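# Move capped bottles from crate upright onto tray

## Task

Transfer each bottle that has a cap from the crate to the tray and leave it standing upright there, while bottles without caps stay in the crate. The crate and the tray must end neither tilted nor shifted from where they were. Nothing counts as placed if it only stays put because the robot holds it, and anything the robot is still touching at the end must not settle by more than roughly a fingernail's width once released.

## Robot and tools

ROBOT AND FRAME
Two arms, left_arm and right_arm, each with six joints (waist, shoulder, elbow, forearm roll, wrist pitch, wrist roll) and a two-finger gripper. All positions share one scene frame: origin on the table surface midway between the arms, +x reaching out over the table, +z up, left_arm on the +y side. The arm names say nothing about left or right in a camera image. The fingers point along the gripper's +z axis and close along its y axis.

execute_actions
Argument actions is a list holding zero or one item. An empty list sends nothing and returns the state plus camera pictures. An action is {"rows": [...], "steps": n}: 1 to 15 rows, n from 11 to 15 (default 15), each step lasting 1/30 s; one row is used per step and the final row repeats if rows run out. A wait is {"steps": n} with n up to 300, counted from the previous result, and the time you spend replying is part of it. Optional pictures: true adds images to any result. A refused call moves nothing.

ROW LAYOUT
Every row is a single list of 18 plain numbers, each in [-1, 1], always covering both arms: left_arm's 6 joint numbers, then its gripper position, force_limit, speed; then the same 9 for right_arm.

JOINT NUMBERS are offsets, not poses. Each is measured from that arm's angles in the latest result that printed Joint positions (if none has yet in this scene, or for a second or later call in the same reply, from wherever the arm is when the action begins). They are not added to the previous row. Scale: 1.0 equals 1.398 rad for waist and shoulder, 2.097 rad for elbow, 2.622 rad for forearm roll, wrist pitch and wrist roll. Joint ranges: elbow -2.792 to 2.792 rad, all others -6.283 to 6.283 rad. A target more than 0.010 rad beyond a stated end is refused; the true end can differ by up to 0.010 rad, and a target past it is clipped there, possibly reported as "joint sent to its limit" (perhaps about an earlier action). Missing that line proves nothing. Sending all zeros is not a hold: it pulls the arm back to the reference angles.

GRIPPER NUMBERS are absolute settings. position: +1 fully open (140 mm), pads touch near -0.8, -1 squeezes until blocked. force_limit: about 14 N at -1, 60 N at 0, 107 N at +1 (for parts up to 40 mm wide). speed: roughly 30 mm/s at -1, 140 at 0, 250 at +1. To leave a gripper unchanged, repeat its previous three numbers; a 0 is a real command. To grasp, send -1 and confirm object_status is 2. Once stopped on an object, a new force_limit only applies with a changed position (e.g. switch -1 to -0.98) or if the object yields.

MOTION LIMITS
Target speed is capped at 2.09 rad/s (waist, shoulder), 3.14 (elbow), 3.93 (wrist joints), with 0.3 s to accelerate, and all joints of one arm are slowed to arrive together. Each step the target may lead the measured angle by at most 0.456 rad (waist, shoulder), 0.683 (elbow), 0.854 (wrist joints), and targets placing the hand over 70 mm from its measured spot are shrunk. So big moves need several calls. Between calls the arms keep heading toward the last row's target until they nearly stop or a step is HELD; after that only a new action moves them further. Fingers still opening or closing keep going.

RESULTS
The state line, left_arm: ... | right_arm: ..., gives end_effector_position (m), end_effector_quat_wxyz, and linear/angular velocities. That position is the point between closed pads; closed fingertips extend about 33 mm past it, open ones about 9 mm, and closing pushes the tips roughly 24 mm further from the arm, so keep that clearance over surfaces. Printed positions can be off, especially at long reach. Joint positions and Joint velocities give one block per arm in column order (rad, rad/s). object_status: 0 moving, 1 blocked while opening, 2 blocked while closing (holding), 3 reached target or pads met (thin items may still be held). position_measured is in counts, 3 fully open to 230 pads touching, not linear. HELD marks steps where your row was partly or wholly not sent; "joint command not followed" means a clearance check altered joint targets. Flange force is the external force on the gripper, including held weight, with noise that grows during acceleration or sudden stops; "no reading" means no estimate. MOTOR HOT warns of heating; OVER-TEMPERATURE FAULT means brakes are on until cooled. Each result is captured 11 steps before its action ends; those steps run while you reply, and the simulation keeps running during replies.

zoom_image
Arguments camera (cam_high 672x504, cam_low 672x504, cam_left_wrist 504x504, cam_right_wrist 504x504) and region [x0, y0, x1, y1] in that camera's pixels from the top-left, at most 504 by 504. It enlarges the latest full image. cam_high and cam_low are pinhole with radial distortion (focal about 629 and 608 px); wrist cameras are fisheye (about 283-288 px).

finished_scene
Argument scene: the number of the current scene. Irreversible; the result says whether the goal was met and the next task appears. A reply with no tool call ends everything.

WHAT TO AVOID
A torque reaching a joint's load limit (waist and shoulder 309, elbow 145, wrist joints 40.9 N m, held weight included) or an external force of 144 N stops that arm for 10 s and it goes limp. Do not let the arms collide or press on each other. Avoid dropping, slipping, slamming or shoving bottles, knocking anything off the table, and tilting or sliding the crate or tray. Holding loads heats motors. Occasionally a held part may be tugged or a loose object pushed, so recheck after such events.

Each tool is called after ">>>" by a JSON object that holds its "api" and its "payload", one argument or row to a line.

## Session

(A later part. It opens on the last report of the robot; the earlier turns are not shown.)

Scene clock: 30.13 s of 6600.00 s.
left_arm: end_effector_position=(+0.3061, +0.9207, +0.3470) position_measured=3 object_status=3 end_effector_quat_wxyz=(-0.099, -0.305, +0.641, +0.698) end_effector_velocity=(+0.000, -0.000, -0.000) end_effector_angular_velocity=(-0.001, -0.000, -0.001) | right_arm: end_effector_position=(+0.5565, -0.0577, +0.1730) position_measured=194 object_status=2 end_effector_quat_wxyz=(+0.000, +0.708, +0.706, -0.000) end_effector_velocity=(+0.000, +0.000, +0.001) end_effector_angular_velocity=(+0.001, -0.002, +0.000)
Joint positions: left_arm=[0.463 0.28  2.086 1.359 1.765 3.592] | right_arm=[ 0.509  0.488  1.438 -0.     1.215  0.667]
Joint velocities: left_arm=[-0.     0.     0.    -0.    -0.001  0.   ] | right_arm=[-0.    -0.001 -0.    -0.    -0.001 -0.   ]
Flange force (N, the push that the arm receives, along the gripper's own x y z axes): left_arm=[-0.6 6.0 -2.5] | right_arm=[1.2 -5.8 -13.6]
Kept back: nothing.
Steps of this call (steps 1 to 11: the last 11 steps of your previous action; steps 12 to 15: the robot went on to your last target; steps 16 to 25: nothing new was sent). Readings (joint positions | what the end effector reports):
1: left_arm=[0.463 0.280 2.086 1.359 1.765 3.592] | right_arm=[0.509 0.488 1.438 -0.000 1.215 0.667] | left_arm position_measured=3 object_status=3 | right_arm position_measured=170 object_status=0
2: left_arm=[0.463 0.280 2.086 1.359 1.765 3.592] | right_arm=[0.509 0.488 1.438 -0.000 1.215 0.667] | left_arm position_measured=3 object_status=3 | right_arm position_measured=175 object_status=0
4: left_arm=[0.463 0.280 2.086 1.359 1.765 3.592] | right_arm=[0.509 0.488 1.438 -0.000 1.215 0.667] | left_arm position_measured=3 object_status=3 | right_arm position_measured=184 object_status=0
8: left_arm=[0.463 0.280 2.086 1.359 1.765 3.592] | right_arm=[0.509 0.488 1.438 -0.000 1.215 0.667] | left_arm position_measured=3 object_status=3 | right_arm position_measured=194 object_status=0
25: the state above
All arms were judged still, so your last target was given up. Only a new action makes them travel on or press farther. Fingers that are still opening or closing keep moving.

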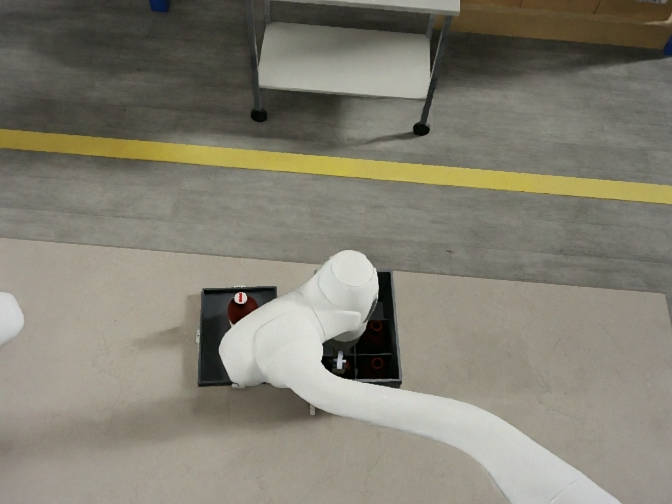

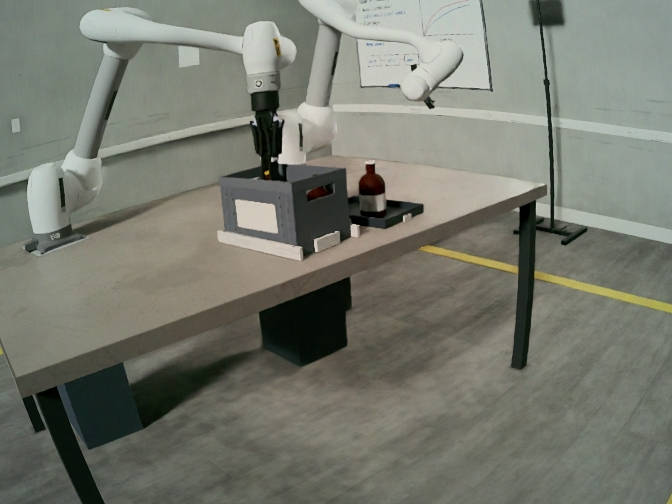

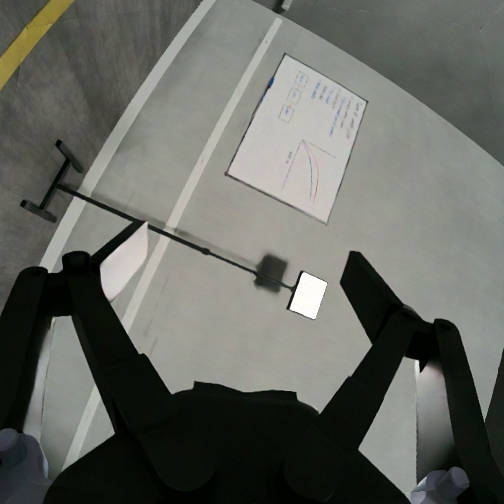

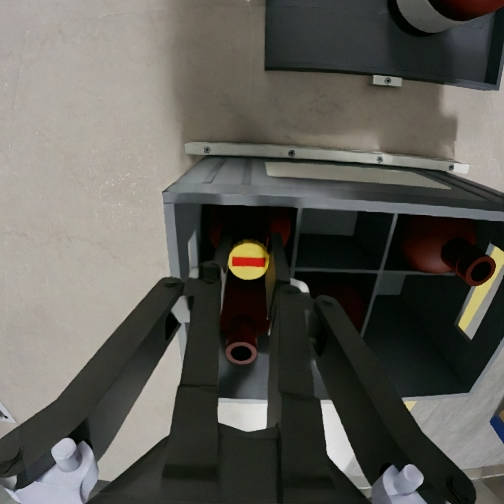

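>>> {"api": "execute_actions", "payload": {
  "actions": [
    {"rows":[[0,0,0,0,0,0,1,0,0,0,-0.0311,-0.0546,0,0.0603,0,-1,0,-0.5]]}
  ]
}}

>>> {"api": "execute_actions", "payload": {
  "actions": [
    {"steps":22}
  ]
}}

>>> {"api": "execute_actions", "payload": {
  "actions": [
    {"rows":[[0,0,0,0,0,0,1,0,0,0,-0.0137,-0.0895,0,0.0789,0,-1,0,-0.5]]}
  ]
}}

>>> {"api": "execute_actions", "payload": {
  "actions": [
    {"steps":25}
  ]
}}

>>> {"api": "execute_actions", "payload": {
  "actions": [
    {"rows":[[0,0,0,0,0,0,1,0,0,0.1155,0,0,0,0,0,-1,0,-0.5]]}
  ]
}}

>>> {"api": "execute_actions", "payload": {
  "actions": [
    {"steps":25}
  ]
}}

>>> {"api": "execute_actions", "payload": {
  "actions": [
    {"rows":[[0,0,0,0,0,0,1,0,0,0,0.33,-0.2141,0,-0.0047,0,-1,0,-0.5]]}
  ]
}}

>>> {"api": "execute_actions", "payload": {
  "actions": [
    {"steps":45}
  ],
  "pictures": true
}}

Scene clock: 31.23 s of 6600.00 s.
left_arm: end_effector_position=(+0.3061, +0.9207, +0.3470) position_measured=3 object_status=3 end_effector_quat_wxyz=(-0.099, -0.305, +0.641, +0.698) end_effector_velocity=(+0.000, -0.000, -0.000) end_effector_angular_velocity=(-0.000, -0.000, -0.001) | right_arm: end_effector_position=(+0.5576, -0.0568, +0.2069) position_measured=194 object_status=2 end_effector_quat_wxyz=(+0.000, +0.708, +0.706, -0.001) end_effector_velocity=(+0.032, +0.024, +0.580) end_effector_angular_velocity=(+0.058, -0.078, -0.002)
Joint positions: left_arm=[0.463 0.28  2.086 1.359 1.765 3.592] | right_arm=[ 0.509  0.473  1.397 -0.     1.272  0.667]
Joint velocities: left_arm=[-0.  0. -0. -0. -0.  0.] | right_arm=[-0.    -0.268 -0.676 -0.002  0.847  0.002]
Flange force (N, the push that the arm receives, along the gripper's own x y z axes): left_arm=[0.4 6.4 -3.3] | right_arm=[-3.1 -6.0 1.2]
Steps of this call (steps 1 to 29: nothing new was sent; steps 30 to 33: the first 4 steps of this action). Readings (joint positions | what the end effector reports):
30: left_arm=[0.463 0.280 2.086 1.359 1.765 3.592] | right_arm=[0.509 0.488 1.438 -0.000 1.215 0.667] | left_arm position_measured=3 object_status=3 | right_arm position_measured=194 object_status=2
31: left_arm=[0.463 0.280 2.086 1.359 1.765 3.592] | right_arm=[0.509 0.487 1.434 -0.000 1.222 0.667] | left_arm position_measured=3 object_status=3 | right_arm position_measured=194 object_status=2
33: the state above

Scene clock: 31.97 s of 6600.00 s.
left_arm: end_effector_position=(+0.3061, +0.9207, +0.3470) position_measured=3 object_status=3 end_effector_quat_wxyz=(-0.099, -0.305, +0.641, +0.698) end_effector_velocity=(+0.000, -0.000, +0.000) end_effector_angular_velocity=(+0.000, +0.000, -0.000) | right_arm: end_effector_position=(+0.5565, -0.0577, +0.2700) position_measured=194 object_status=2 end_effector_quat_wxyz=(+0.000, +0.708, +0.706, -0.000) end_effector_velocity=(-0.000, -0.000, -0.000) end_effector_angular_velocity=(-0.000, +0.001, -0.002)
Joint positions: left_arm=[0.463 0.28  2.086 1.359 1.765 3.592] | right_arm=[ 0.509  0.445  1.324 -0.     1.374  0.667]
Joint velocities: left_arm=[-0. -0.  0.  0.  0.  0.] | right_arm=[-0.     0.001  0.     0.001  0.001  0.002]
Flange force (N, the push that the arm receives, along the gripper's own x y z axes): left_arm=[-0.1 6.6 -4.9] | right_arm=[1.0 -3.1 3.1]
Kept back: nothing.
Steps of this call (steps 1 to 11: the last 11 steps of your previous action; steps 12 to 22: the robot went on to your last target). Readings (joint positions | what the end effector reports):
1: left_arm=[0.463 0.280 2.086 1.359 1.765 3.592] | right_arm=[0.509 0.465 1.377 -0.000 1.299 0.667] | left_arm position_measured=3 object_status=3 | right_arm position_measured=194 object_status=2
2: left_arm=[0.463 0.280 2.086 1.359 1.765 3.592] | right_arm=[0.509 0.458 1.360 -0.000 1.323 0.667] | left_arm position_measured=3 object_status=3 | right_arm position_measured=194 object_status=2
4: left_arm=[0.463 0.280 2.086 1.359 1.765 3.592] | right_arm=[0.509 0.449 1.336 -0.000 1.356 0.667] | left_arm position_measured=3 object_status=3 | right_arm position_measured=194 object_status=2
8: left_arm=[0.463 0.280 2.086 1.359 1.765 3.592] | right_arm=[0.509 0.445 1.325 -0.000 1.372 0.667] | left_arm position_measured=3 object_status=3 | right_arm position_measured=194 object_status=2
22: the state above

Scene clock: 32.10 s of 6600.00 s.
left_arm: end_effector_position=(+0.3061, +0.9207, +0.3470) position_measured=3 object_status=3 end_effector_quat_wxyz=(-0.099, -0.305, +0.641, +0.698) end_effector_velocity=(-0.001, +0.000, +0.000) end_effector_angular_velocity=(-0.000, +0.000, +0.001) | right_arm: end_effector_position=(+0.5581, -0.0564, +0.3001) position_measured=194 object_status=2 end_effector_quat_wxyz=(-0.000, +0.708, +0.706, -0.001) end_effector_velocity=(+0.032, +0.025, +0.547) end_effector_angular_velocity=(+0.034, -0.043, -0.001)
Joint positions: left_arm=[0.463 0.28  2.086 1.359 1.765 3.592] | right_arm=[ 0.509  0.44   1.276 -0.     1.427  0.667]
Joint velocities: left_arm=[ 0.001 -0.    -0.    -0.     0.     0.   ] | right_arm=[-0.    -0.096 -0.847  0.     0.888  0.001]
Flange force (N, the push that the arm receives, along the gripper's own x y z axes): left_arm=[0.1 5.9 -1.9] | right_arm=[-0.6 -3.4 2.8]
Steps of this call (steps 1 to 4: the first 4 steps of this action). Readings (joint positions | what the end effector reports):
1: left_arm=[0.463 0.280 2.086 1.359 1.765 3.592] | right_arm=[0.509 0.445 1.323 -0.000 1.374 0.667] | left_arm position_measured=3 object_status=3 | right_arm position_measured=194 object_status=2
2: left_arm=[0.463 0.280 2.086 1.359 1.765 3.592] | right_arm=[0.509 0.444 1.318 -0.000 1.380 0.667] | left_arm position_measured=3 object_status=3 | right_arm position_measured=194 object_status=2
4: the state above

Scene clock: 32.93 s of 6600.00 s.
left_arm: end_effector_position=(+0.3061, +0.9207, +0.3470) position_measured=3 object_status=3 end_effector_quat_wxyz=(-0.099, -0.305, +0.641, +0.698) end_effector_velocity=(-0.000, +0.000, -0.000) end_effector_angular_velocity=(-0.001, -0.000, -0.000) | right_arm: end_effector_position=(+0.5565, -0.0576, +0.3900) position_measured=194 object_status=2 end_effector_quat_wxyz=(+0.000, +0.708, +0.706, -0.000) end_effector_velocity=(+0.000, -0.000, +0.001) end_effector_angular_velocity=(-0.000, -0.003, -0.000)
Joint positions: left_arm=[0.463 0.28  2.086 1.359 1.765 3.592] | right_arm=[ 0.509  0.425  1.136 -0.     1.58   0.667]
Joint velocities: left_arm=[ 0.001  0.    -0.    -0.    -0.001  0.   ] | right_arm=[ 0.001 -0.001 -0.    -0.002 -0.001  0.001]
Flange force (N, the push that the arm receives, along the gripper's own x y z axes): left_arm=[-0.9 6.6 -3.3] | right_arm=[-0.1 -4.3 2.4]
Kept back: nothing.
Steps of this call (steps 1 to 11: the last 11 steps of your previous action; steps 12 to 25: the robot went on to your last target). Readings (joint positions | what the end effector reports):
1: left_arm=[0.463 0.280 2.086 1.359 1.765 3.592] | right_arm=[0.509 0.437 1.248 -0.000 1.456 0.667] | left_arm position_measured=3 object_status=3 | right_arm position_measured=194 object_status=2
2: left_arm=[0.463 0.280 2.086 1.359 1.765 3.592] | right_arm=[0.509 0.434 1.225 -0.000 1.482 0.667] | left_arm position_measured=3 object_status=3 | right_arm position_measured=194 object_status=2
4: left_arm=[0.463 0.280 2.086 1.359 1.765 3.592] | right_arm=[0.509 0.430 1.181 -0.000 1.531 0.667] | left_arm position_measured=3 object_status=3 | right_arm position_measured=194 object_status=2
8: left_arm=[0.463 0.280 2.086 1.359 1.765 3.592] | right_arm=[0.509 0.426 1.140 -0.000 1.576 0.667] | left_arm position_measured=3 object_status=3 | right_arm position_measured=194 object_status=2
25: the state above

Scene clock: 33.07 s of 6600.00 s.
left_arm: end_effector_position=(+0.3061, +0.9207, +0.3470) position_measured=3 object_status=3 end_effector_quat_wxyz=(-0.099, -0.305, +0.641, +0.698) end_effector_velocity=(-0.000, +0.000, -0.000) end_effector_angular_velocity=(+0.000, +0.000, +0.000) | right_arm: end_effector_position=(+0.5389, -0.0377, +0.3900) position_measured=194 object_status=2 end_effector_quat_wxyz=(+0.000, +0.696, +0.718, -0.000) end_effector_velocity=(-0.339, +0.372, -0.000) end_effector_angular_velocity=(-0.001, -0.001, +0.618)
Joint positions: left_arm=[0.463 0.28  2.086 1.359 1.765 3.592] | right_arm=[ 0.542  0.425  1.136 -0.     1.58   0.667]
Joint velocities: left_arm=[ 0.  0. -0.  0.  0. -0.] | right_arm=[ 0.618  0.     0.    -0.001 -0.    -0.001]
Flange force (N, the push that the arm receives, along the gripper's own x y z axes): left_arm=[-0.1 6.9 -2.0] | right_arm=[-2.8 -2.7 3.5]
Steps of this call (steps 1 to 4: the first 4 steps of this action). Readings (joint positions | what the end effector reports):
1: left_arm=[0.463 0.280 2.086 1.359 1.765 3.592] | right_arm=[0.509 0.425 1.136 -0.000 1.580 0.667] | left_arm position_measured=3 object_status=3 | right_arm position_measured=194 object_status=2
2: left_arm=[0.463 0.280 2.086 1.359 1.765 3.592] | right_arm=[0.512 0.425 1.136 -0.000 1.580 0.667] | left_arm position_measured=3 object_status=3 | right_arm position_measured=194 object_status=2
4: the state above

Scene clock: 33.90 s of 6600.00 s.
left_arm: end_effector_position=(+0.3061, +0.9207, +0.3470) position_measured=3 object_status=3 end_effector_quat_wxyz=(-0.099, -0.305, +0.641, +0.698) end_effector_velocity=(-0.000, +0.000, +0.000) end_effector_angular_velocity=(+0.000, +0.000, +0.001) | right_arm: end_effector_position=(+0.4632, +0.0351, +0.3900) position_measured=194 object_status=2 end_effector_quat_wxyz=(+0.000, +0.649, +0.761, -0.000) end_effector_velocity=(+0.000, -0.000, -0.000) end_effector_angular_velocity=(-0.000, +0.000, +0.001)
Joint positions: left_arm=[0.463 0.28  2.086 1.359 1.765 3.592] | right_arm=[ 0.67   0.425  1.136 -0.     1.58   0.667]
Joint velocities: left_arm=[ 0.     0.    -0.    -0.     0.001  0.   ] | right_arm=[-0.     0.    -0.    -0.     0.    -0.001]
Flange force (N, the push that the arm receives, along the gripper's own x y z axes): left_arm=[-0.3 6.3 -2.3] | right_arm=[-0.1 -5.2 3.2]
Kept back: nothing.
Steps of this call (steps 1 to 11: the last 11 steps of your previous action; steps 12 to 25: the robot went on to your last target). Readings (joint positions | what the end effector reports):
1: left_arm=[0.463 0.280 2.086 1.359 1.765 3.592] | right_arm=[0.562 0.425 1.136 -0.000 1.580 0.667] | left_arm position_measured=3 object_status=3 | right_arm position_measured=194 object_status=2
2: left_arm=[0.463 0.280 2.086 1.359 1.765 3.592] | right_arm=[0.581 0.425 1.136 -0.000 1.580 0.667] | left_arm position_measured=3 object_status=3 | right_arm position_measured=194 object_status=2
4: left_arm=[0.463 0.280 2.086 1.359 1.765 3.592] | right_arm=[0.616 0.425 1.136 -0.000 1.580 0.667] | left_arm position_measured=3 object_status=3 | right_arm position_measured=194 object_status=2
8: left_arm=[0.463 0.280 2.086 1.359 1.765 3.592] | right_arm=[0.664 0.425 1.136 -0.000 1.580 0.667] | left_arm position_measured=3 object_status=3 | right_arm position_measured=194 object_status=2
25: the state above

Scene clock: 34.03 s of 6600.00 s.
left_arm: end_effector_position=(+0.3061, +0.9207, +0.3470) position_measured=3 object_status=3 end_effector_quat_wxyz=(-0.099, -0.305, +0.641, +0.698) end_effector_velocity=(-0.000, +0.000, -0.000) end_effector_angular_velocity=(-0.000, +0.000, +0.001) | right_arm: end_effector_position=(+0.4759, +0.0490, +0.3813) position_measured=194 object_status=2 end_effector_quat_wxyz=(+0.000, +0.649, +0.761, +0.000) end_effector_velocity=(+0.252, +0.273, -0.192) end_effector_angular_velocity=(+0.002, -0.002, -0.001)
Joint positions: left_arm=[0.463 0.28  2.086 1.359 1.765 3.592] | right_arm=[ 0.67   0.458  1.103 -0.     1.58   0.667]
Joint velocities: left_arm=[ 0.  0.  0. -0.  0.  0.] | right_arm=[-0.001  0.666 -0.65   0.    -0.019  0.001]
Flange force (N, the push that the arm receives, along the gripper's own x y z axes): left_arm=[2.2 9.4 -3.7] | right_arm=[-1.1 -3.4 1.4]
Steps of this call (steps 1 to 4: the first 4 steps of this action). Readings (joint positions | what the end effector reports):
1: left_arm=[0.463 0.280 2.086 1.359 1.765 3.592] | right_arm=[0.670 0.426 1.136 -0.000 1.580 0.667] | left_arm position_measured=3 object_status=3 | right_arm position_measured=194 object_status=2
2: left_arm=[0.463 0.280 2.086 1.359 1.765 3.592] | right_arm=[0.670 0.429 1.132 -0.000 1.580 0.667] | left_arm position_measured=3 object_status=3 | right_arm position_measured=194 object_status=2
4: the state above

Scene clock: 35.53 s of 6600.00 s.
left_arm: end_effector_position=(+0.3061, +0.9207, +0.3470) position_measured=3 object_status=3 end_effector_quat_wxyz=(-0.099, -0.305, +0.641, +0.698) end_effector_velocity=(-0.000, +0.000, -0.000) end_effector_angular_velocity=(-0.001, -0.000, +0.000) | right_arm: end_effector_position=(+0.6155, +0.2004, +0.2101) position_measured=194 object_status=2 end_effector_quat_wxyz=(+0.000, +0.649, +0.761, -0.000) end_effector_velocity=(-0.000, +0.000, +0.001) end_effector_angular_velocity=(+0.001, +0.000, -0.001)
Joint positions: left_arm=[0.463 0.28  2.086 1.359 1.765 3.592] | right_arm=[ 0.67   0.887  0.687 -0.     1.568  0.667]
Joint velocities: left_arm=[ 0.     0.     0.    -0.    -0.001  0.   ] | right_arm=[ 0.    -0.001 -0.     0.001  0.001  0.001]
Flange force (N, the push that the arm receives, along the gripper's own x y z axes): left_arm=[-2.4 3.5 -4.8] | right_arm=[-3.3 -7.8 2.7]
Kept back: nothing.
Steps of this call (steps 1 to 11: the last 11 steps of your previous action; steps 12 to 45: the robot went on to your last target). Readings (joint positions | what the end effector reports):
1: left_arm=[0.463 0.280 2.086 1.359 1.765 3.592] | right_arm=[0.670 0.483 1.079 -0.000 1.579 0.667] | left_arm position_measured=3 object_status=3 | right_arm position_measured=194 object_status=2
2: left_arm=[0.463 0.280 2.086 1.359 1.765 3.592] | right_arm=[0.670 0.508 1.056 -0.000 1.578 0.667] | left_arm position_measured=3 object_status=3 | right_arm position_measured=194 object_status=2
4: left_arm=[0.463 0.280 2.086 1.359 1.765 3.592] | right_arm=[0.670 0.552 1.013 -0.000 1.577 0.667] | left_arm position_measured=3 object_status=3 | right_arm position_measured=194 object_status=2
8: left_arm=[0.463 0.280 2.086 1.359 1.765 3.592] | right_arm=[0.670 0.638 0.929 -0.000 1.575 0.667] | left_arm position_measured=3 object_status=3 | right_arm position_measured=194 object_status=2
45: the state above
All arms were judged still, so your last target was given up. Only a new action makes them travel on or press farther. Fingers that are still opening or closing keep moving.

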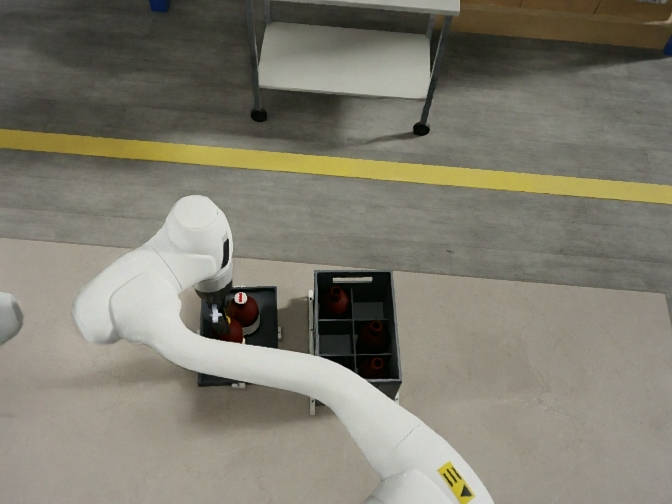

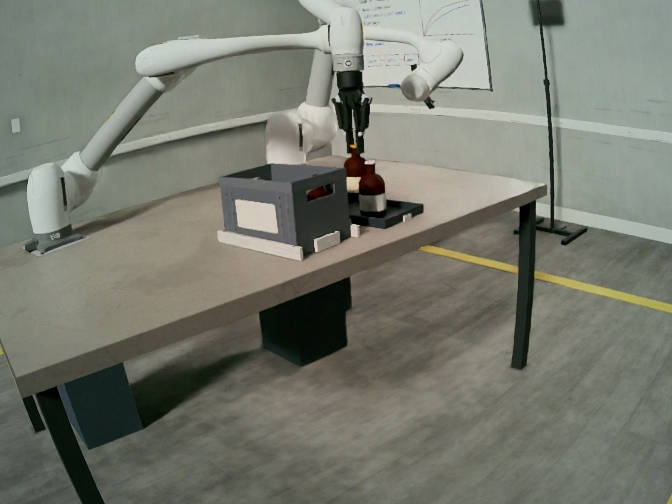

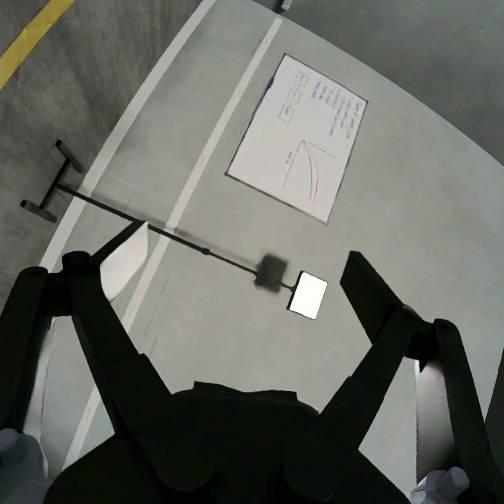

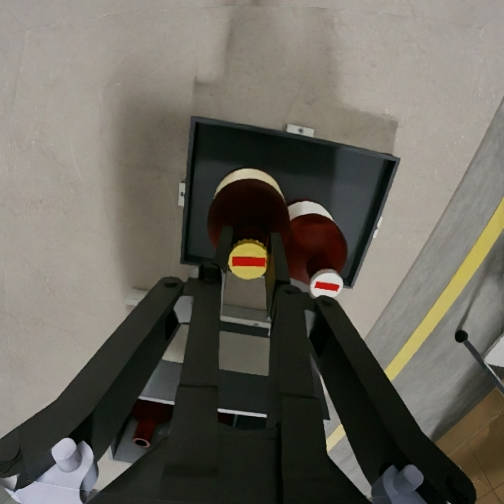

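Fits. Down 31 mm, then 8.

>>> {"api": "execute_actions", "payload": {
  "actions": [
    {"rows":[[0,0,0,0,0,0,1,0,0,0,0,0.0265,0,-0.0212,0,-1,0,-0.5]]}
  ]
}}

>>> {"api": "execute_actions", "payload": {
  "actions": [
    {"steps":20}
  ]
}}

>>> {"api": "execute_actions", "payload": {
  "actions": [
    {"rows":[[0,0,0,0,0,0,1,0,0,0,0,0.0068,0,-0.0054,0,-1,0,-0.5]]}
  ]
}}

>>> {"api": "execute_actions", "payload": {
  "actions": [
    {"steps":20}
  ]
}}

>>> {"api": "execute_actions", "payload": {
  "actions": [
    {"rows":[[0,0,0,0,0,0,1,0,0,0,0,0,0,0,0,-0.2,0,-0.3]]}
  ]
}}

>>> {"api": "execute_actions", "payload": {
  "actions": [
    {"rows":[[0,0,0,0,0,0,1,0,0,0,0,-0.06,0,0.048,0,-0.2,0,0]]}
  ]
}}

>>> {"api": "execute_actions", "payload": {
  "actions": [
    {"steps":25}
  ],
  "pictures": true
}}

Scene clock: 36.57 s of 6600.00 s.
left_arm: end_effector_position=(+0.3061, +0.9207, +0.3470) position_measured=3 object_status=3 end_effector_quat_wxyz=(-0.099, -0.305, +0.641, +0.698) end_effector_velocity=(+0.001, -0.000, -0.000) end_effector_angular_velocity=(-0.001, -0.000, -0.001) | right_arm: end_effector_position=(+0.6152, +0.2001, +0.1907) position_measured=194 object_status=2 end_effector_quat_wxyz=(+0.000, +0.649, +0.761, -0.000) end_effector_velocity=(-0.016, -0.016, -0.247) end_effector_angular_velocity=(-0.048, +0.046, +0.001)
Joint positions: left_arm=[0.463 0.28  2.086 1.359 1.765 3.592] | right_arm=[ 0.67   0.887  0.721 -0.     1.534  0.667]
Joint velocities: left_arm=[-0.001  0.     0.    -0.    -0.001 -0.   ] | right_arm=[ 0.     0.022  0.4    0.001 -0.356 -0.   ]
Flange force (N, the push that the arm receives, along the gripper's own x y z axes): left_arm=[-0.6 7.5 -3.8] | right_arm=[-8.9 -14.7 8.7]
Steps of this call (steps 1 to 27: nothing new was sent; steps 28 to 31: the first 4 steps of this action). Readings (joint positions | what the end effector reports):
28: left_arm=[0.463 0.280 2.086 1.359 1.765 3.592] | right_arm=[0.670 0.887 0.687 -0.000 1.568 0.667] | left_arm position_measured=3 object_status=3 | right_arm position_measured=194 object_status=2
29: left_arm=[0.463 0.280 2.086 1.359 1.765 3.592] | right_arm=[0.670 0.887 0.692 -0.000 1.562 0.667] | left_arm position_measured=3 object_status=3 | right_arm position_measured=194 object_status=2
31: the state above

Scene clock: 37.23 s of 6600.00 s.
left_arm: end_effector_position=(+0.3061, +0.9207, +0.3470) position_measured=3 object_status=3 end_effector_quat_wxyz=(-0.099, -0.305, +0.641, +0.698) end_effector_velocity=(+0.000, +0.000, -0.000) end_effector_angular_velocity=(-0.000, -0.000, -0.000) | right_arm: end_effector_position=(+0.6148, +0.1997, +0.1791) position_measured=194 object_status=2 end_effector_quat_wxyz=(+0.000, +0.649, +0.761, -0.000) end_effector_velocity=(-0.000, +0.000, -0.001) end_effector_angular_velocity=(-0.000, +0.001, +0.001)
Joint positions: left_arm=[0.463 0.28  2.086 1.359 1.765 3.592] | right_arm=[ 0.67   0.887  0.742 -0.     1.513  0.667]
Joint velocities: left_arm=[ 0.  0.  0.  0. -0.  0.] | right_arm=[ 0.     0.001  0.     0.    -0.    -0.001]
Flange force (N, the push that the arm receives, along the gripper's own x y z axes): left_arm=[-1.8 3.6 -2.1] | right_arm=[-3.4 -6.9 2.8]
Kept back: nothing.
Steps of this call (steps 1 to 11: the last 11 steps of your previous action; steps 12 to 20: the robot went on to your last target). Readings (joint positions | what the end effector reports):
1: left_arm=[0.463 0.280 2.086 1.359 1.765 3.592] | right_arm=[0.670 0.887 0.732 -0.000 1.524 0.667] | left_arm position_measured=3 object_status=3 | right_arm position_measured=194 object_status=2
2: left_arm=[0.463 0.280 2.086 1.359 1.765 3.592] | right_arm=[0.670 0.887 0.737 -0.000 1.519 0.667] | left_arm position_measured=3 object_status=3 | right_arm position_measured=194 object_status=2
4: left_arm=[0.463 0.280 2.086 1.359 1.765 3.592] | right_arm=[0.670 0.887 0.740 -0.000 1.515 0.667] | left_arm position_measured=3 object_status=3 | right_arm position_measured=194 object_status=2
8: left_arm=[0.463 0.280 2.086 1.359 1.765 3.592] | right_arm=[0.670 0.887 0.742 -0.000 1.513 0.667] | left_arm position_measured=3 object_status=3 | right_arm position_measured=194 object_status=2
20: the state above

Scene clock: 37.37 s of 6600.00 s.
left_arm: end_effector_position=(+0.3061, +0.9207, +0.3470) position_measured=3 object_status=3 end_effector_quat_wxyz=(-0.099, -0.305, +0.641, +0.698) end_effector_velocity=(+0.000, -0.000, +0.000) end_effector_angular_velocity=(+0.001, +0.001, +0.000) | right_arm: end_effector_position=(+0.6145, +0.1993, +0.1732) position_measured=194 object_status=2 end_effector_quat_wxyz=(+0.000, +0.649, +0.761, -0.000) end_effector_velocity=(-0.001, -0.002, -0.033) end_effector_angular_velocity=(+0.000, -0.000, -0.000)
Joint positions: left_arm=[0.463 0.28  2.086 1.359 1.765 3.592] | right_arm=[ 0.67   0.887  0.753 -0.     1.502  0.667]
Joint velocities: left_arm=[-0.001  0.     0.    -0.     0.001 -0.   ] | right_arm=[-0.    -0.001  0.061 -0.    -0.06   0.   ]
Flange force (N, the push that the arm receives, along the gripper's own x y z axes): left_arm=[0.3 9.2 -3.3] | right_arm=[1.4 -3.8 3.8]
Steps of this call (steps 1 to 4: the first 4 steps of this action). Readings (joint positions | what the end effector reports):
1: left_arm=[0.463 0.280 2.086 1.359 1.765 3.592] | right_arm=[0.670 0.887 0.743 -0.000 1.512 0.667] | left_arm position_measured=3 object_status=3 | right_arm position_measured=194 object_status=2
2: left_arm=[0.463 0.280 2.086 1.359 1.765 3.592] | right_arm=[0.670 0.887 0.746 -0.000 1.509 0.667] | left_arm position_measured=3 object_status=3 | right_arm position_measured=194 object_status=2
4: the state above

Scene clock: 38.03 s of 6600.00 s.
left_arm: end_effector_position=(+0.3061, +0.9207, +0.3470) position_measured=3 object_status=3 end_effector_quat_wxyz=(-0.099, -0.305, +0.641, +0.698) end_effector_velocity=(+0.001, -0.000, -0.000) end_effector_angular_velocity=(-0.000, -0.000, -0.001) | right_arm: end_effector_position=(+0.6144, +0.1992, +0.1712) position_measured=194 object_status=2 end_effector_quat_wxyz=(+0.000, +0.649, +0.761, -0.000) end_effector_velocity=(+0.000, -0.001, +0.000) end_effector_angular_velocity=(-0.001, +0.000, -0.003)
Joint positions: left_arm=[0.463 0.28  2.086 1.359 1.765 3.592] | right_arm=[ 0.67   0.887  0.757 -0.     1.498  0.667]
Joint velocities: left_arm=[-0.001  0.    -0.     0.    -0.001 -0.   ] | right_arm=[-0.    -0.001  0.    -0.     0.001  0.003]
Flange force (N, the push that the arm receives, along the gripper's own x y z axes): left_arm=[0.1 8.2 -2.0] | right_arm=[0.9 -5.5 -24.9]
Kept back: nothing.
Steps of this call (steps 1 to 11: the last 11 steps of your previous action; steps 12 to 15: the robot went on to your last target; steps 16 to 20: nothing new was sent). Readings (joint positions | what the end effector reports):
1: left_arm=[0.463 0.280 2.086 1.359 1.765 3.592] | right_arm=[0.670 0.887 0.754 -0.000 1.501 0.667] | left_arm position_measured=3 object_status=3 | right_arm position_measured=194 object_status=2
2: left_arm=[0.463 0.280 2.086 1.359 1.765 3.592] | right_arm=[0.670 0.887 0.755 -0.000 1.500 0.667] | left_arm position_measured=3 object_status=3 | right_arm position_measured=194 object_status=2
4: left_arm=[0.463 0.280 2.086 1.359 1.765 3.592] | right_arm=[0.670 0.887 0.756 -0.000 1.499 0.667] | left_arm position_measured=3 object_status=3 | right_arm position_measured=194 object_status=2
8: left_arm=[0.463 0.280 2.086 1.359 1.765 3.592] | right_arm=[0.670 0.887 0.757 -0.000 1.499 0.667] | left_arm position_measured=3 object_status=3 | right_arm position_measured=194 object_status=2
20: the state above
All arms were judged still, so your last target was given up. Only a new action makes them travel on or press farther. Fingers that are still opening or closing keep moving.

Scene clock: 38.17 s of 6600.00 s.
left_arm: end_effector_position=(+0.3061, +0.9207, +0.3470) position_measured=3 object_status=3 end_effector_quat_wxyz=(-0.099, -0.305, +0.641, +0.698) end_effector_velocity=(+0.000, -0.000, +0.000) end_effector_angular_velocity=(+0.000, +0.000, -0.000) | right_arm: end_effector_position=(+0.6144, +0.1992, +0.1707) position_measured=180 object_status=0 end_effector_quat_wxyz=(+0.000, +0.649, +0.761, -0.000) end_effector_velocity=(-0.000, +0.000, -0.001) end_effector_angular_velocity=(-0.000, -0.000, +0.001)
Joint positions: left_arm=[0.463 0.28  2.086 1.359 1.765 3.592] | right_arm=[ 0.67   0.887  0.757 -0.     1.498  0.667]
Joint velocities: left_arm=[-0.  0.  0. -0.  0.  0.] | right_arm=[ 0.     0.     0.    -0.    -0.001 -0.001]
Flange force (N, the push that the arm receives, along the gripper's own x y z axes): left_arm=[-0.4 8.7 -2.2] | right_arm=[-3.3 -7.5 -4.5]
Steps of this call (steps 1 to 4: the first 4 steps of this action). Readings (joint positions | what the end effector reports):
1: left_arm=[0.463 0.280 2.086 1.359 1.765 3.592] | right_arm=[0.670 0.887 0.757 -0.000 1.498 0.667] | left_arm position_measured=3 object_status=3 | right_arm position_measured=194 object_status=0
2: left_arm=[0.463 0.280 2.086 1.359 1.765 3.592] | right_arm=[0.670 0.887 0.757 -0.000 1.498 0.667] | left_arm position_measured=3 object_status=3 | right_arm position_measured=194 object_status=0
4: the state above

Scene clock: 38.67 s of 6600.00 s.
left_arm: end_effector_position=(+0.3061, +0.9207, +0.3470) position_measured=3 object_status=3 end_effector_quat_wxyz=(-0.099, -0.305, +0.641, +0.698) end_effector_velocity=(-0.000, -0.000, +0.000) end_effector_angular_velocity=(+0.000, -0.000, +0.001) | right_arm: end_effector_position=(+0.6153, +0.2001, +0.1981) position_measured=154 object_status=3 end_effector_quat_wxyz=(-0.000, +0.649, +0.761, -0.000) end_effector_velocity=(+0.013, +0.015, +0.509) end_effector_angular_velocity=(+0.021, -0.019, -0.001)
Joint positions: left_arm=[0.463 0.28  2.086 1.359 1.765 3.592] | right_arm=[ 0.67   0.887  0.708 -0.     1.548  0.667]
Joint velocities: left_arm=[ 0. -0. -0. -0.  0. -0.] | right_arm=[ 0.    -0.004 -0.903  0.     0.879  0.002]
Flange force (N, the push that the arm receives, along the gripper's own x y z axes): left_arm=[1.2 9.0 -1.4] | right_arm=[-5.8 -8.3 -5.0]
Steps of this call (steps 1 to 11: the last 11 steps of your previous action; steps 12 to 15: the first 4 steps of this action, its rows measured from where the robot was after step 11). Readings (joint positions | what the end effector reports):
11: left_arm=[0.463 0.280 2.086 1.359 1.765 3.592] | right_arm=[0.670 0.887 0.757 -0.000 1.498 0.667] | left_arm position_measured=3 object_status=3 | right_arm position_measured=154 object_status=3
12: left_arm=[0.463 0.280 2.086 1.359 1.765 3.592] | right_arm=[0.670 0.887 0.757 -0.000 1.498 0.667] | left_arm position_measured=3 object_status=3 | right_arm position_measured=154 object_status=3
13: left_arm=[0.463 0.280 2.086 1.359 1.765 3.592] | right_arm=[0.670 0.887 0.751 -0.000 1.504 0.667] | left_arm position_measured=3 object_status=3 | right_arm position_measured=154 object_status=3
15: the state above

Scene clock: 39.50 s of 6600.00 s.
left_arm: end_effector_position=(+0.3061, +0.9207, +0.3470) position_measured=3 object_status=3 end_effector_quat_wxyz=(-0.099, -0.305, +0.641, +0.698) end_effector_velocity=(+0.000, -0.000, +0.000) end_effector_angular_velocity=(-0.000, -0.000, -0.001) | right_arm: end_effector_position=(+0.6149, +0.1998, +0.2414) position_measured=154 object_status=3 end_effector_quat_wxyz=(+0.000, +0.649, +0.761, -0.000) end_effector_velocity=(+0.000, -0.000, -0.000) end_effector_angular_velocity=(-0.001, -0.000, +0.001)
Joint positions: left_arm=[0.463 0.28  2.086 1.359 1.765 3.592] | right_arm=[ 0.67   0.887  0.631 -0.     1.624  0.667]
Joint velocities: left_arm=[-0.001 -0.    -0.    -0.    -0.     0.   ] | right_arm=[ 0.     0.     0.    -0.001 -0.    -0.   ]
Flange force (N, the push that the arm receives, along the gripper's own x y z axes): left_arm=[0.3 5.1 -2.4] | right_arm=[-2.4 -5.4 -2.8]
Kept back: nothing.
Steps of this call (steps 1 to 11: the last 11 steps of your previous action; steps 12 to 25: the robot went on to your last target). Readings (joint positions | what the end effector reports):
1: left_arm=[0.463 0.280 2.086 1.359 1.765 3.592] | right_arm=[0.670 0.887 0.679 -0.000 1.576 0.667] | left_arm position_measured=3 object_status=3 | right_arm position_measured=154 object_status=3
2: left_arm=[0.463 0.280 2.086 1.359 1.765 3.592] | right_arm=[0.670 0.886 0.657 -0.000 1.597 0.667] | left_arm position_measured=3 object_status=3 | right_arm position_measured=154 object_status=3
4: left_arm=[0.463 0.280 2.086 1.359 1.765 3.592] | right_arm=[0.670 0.886 0.636 -0.000 1.618 0.667] | left_arm position_measured=3 object_status=3 | right_arm position_measured=154 object_status=3
8: left_arm=[0.463 0.280 2.086 1.359 1.765 3.592] | right_arm=[0.670 0.887 0.632 -0.000 1.623 0.667] | left_arm position_measured=3 object_status=3 | right_arm position_measured=154 object_status=3
25: the state above

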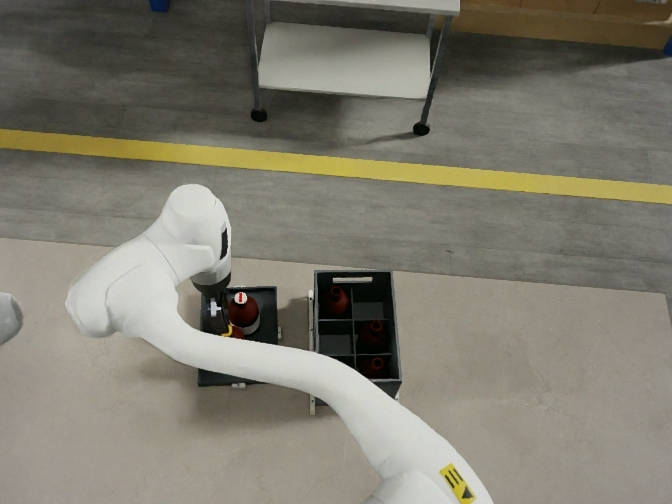

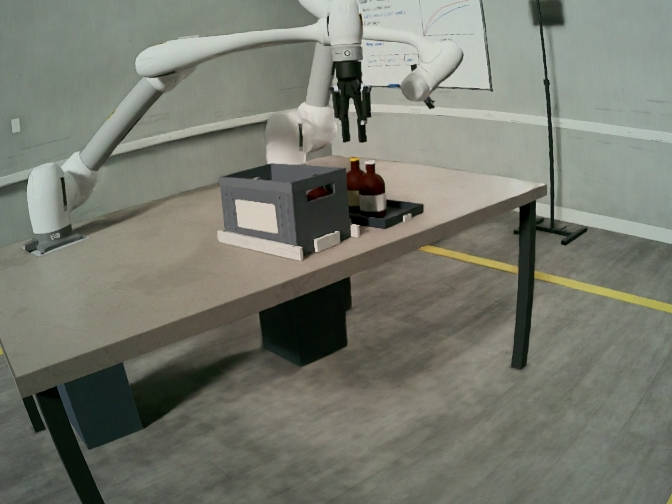

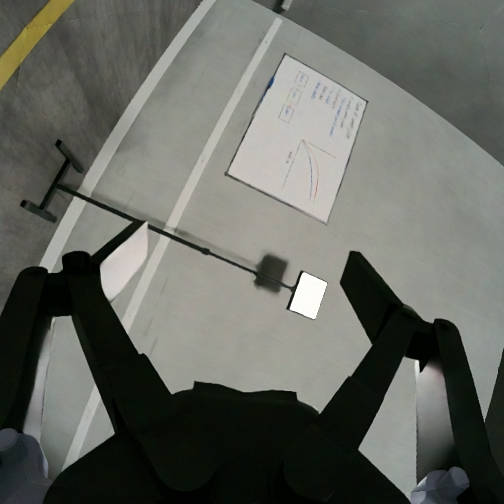

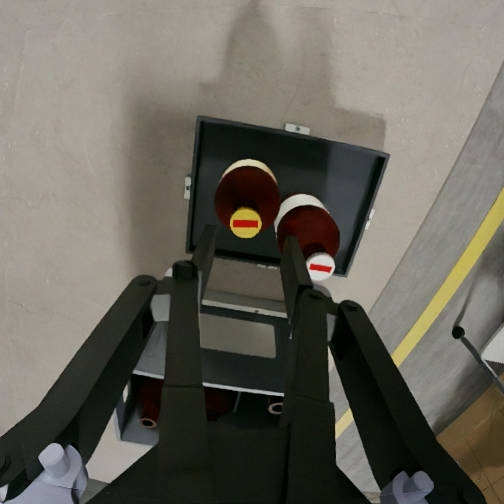

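>>> {"api": "finished_scene", "payload": {
  "scene": 2
}}

The scene is finished: the task was done.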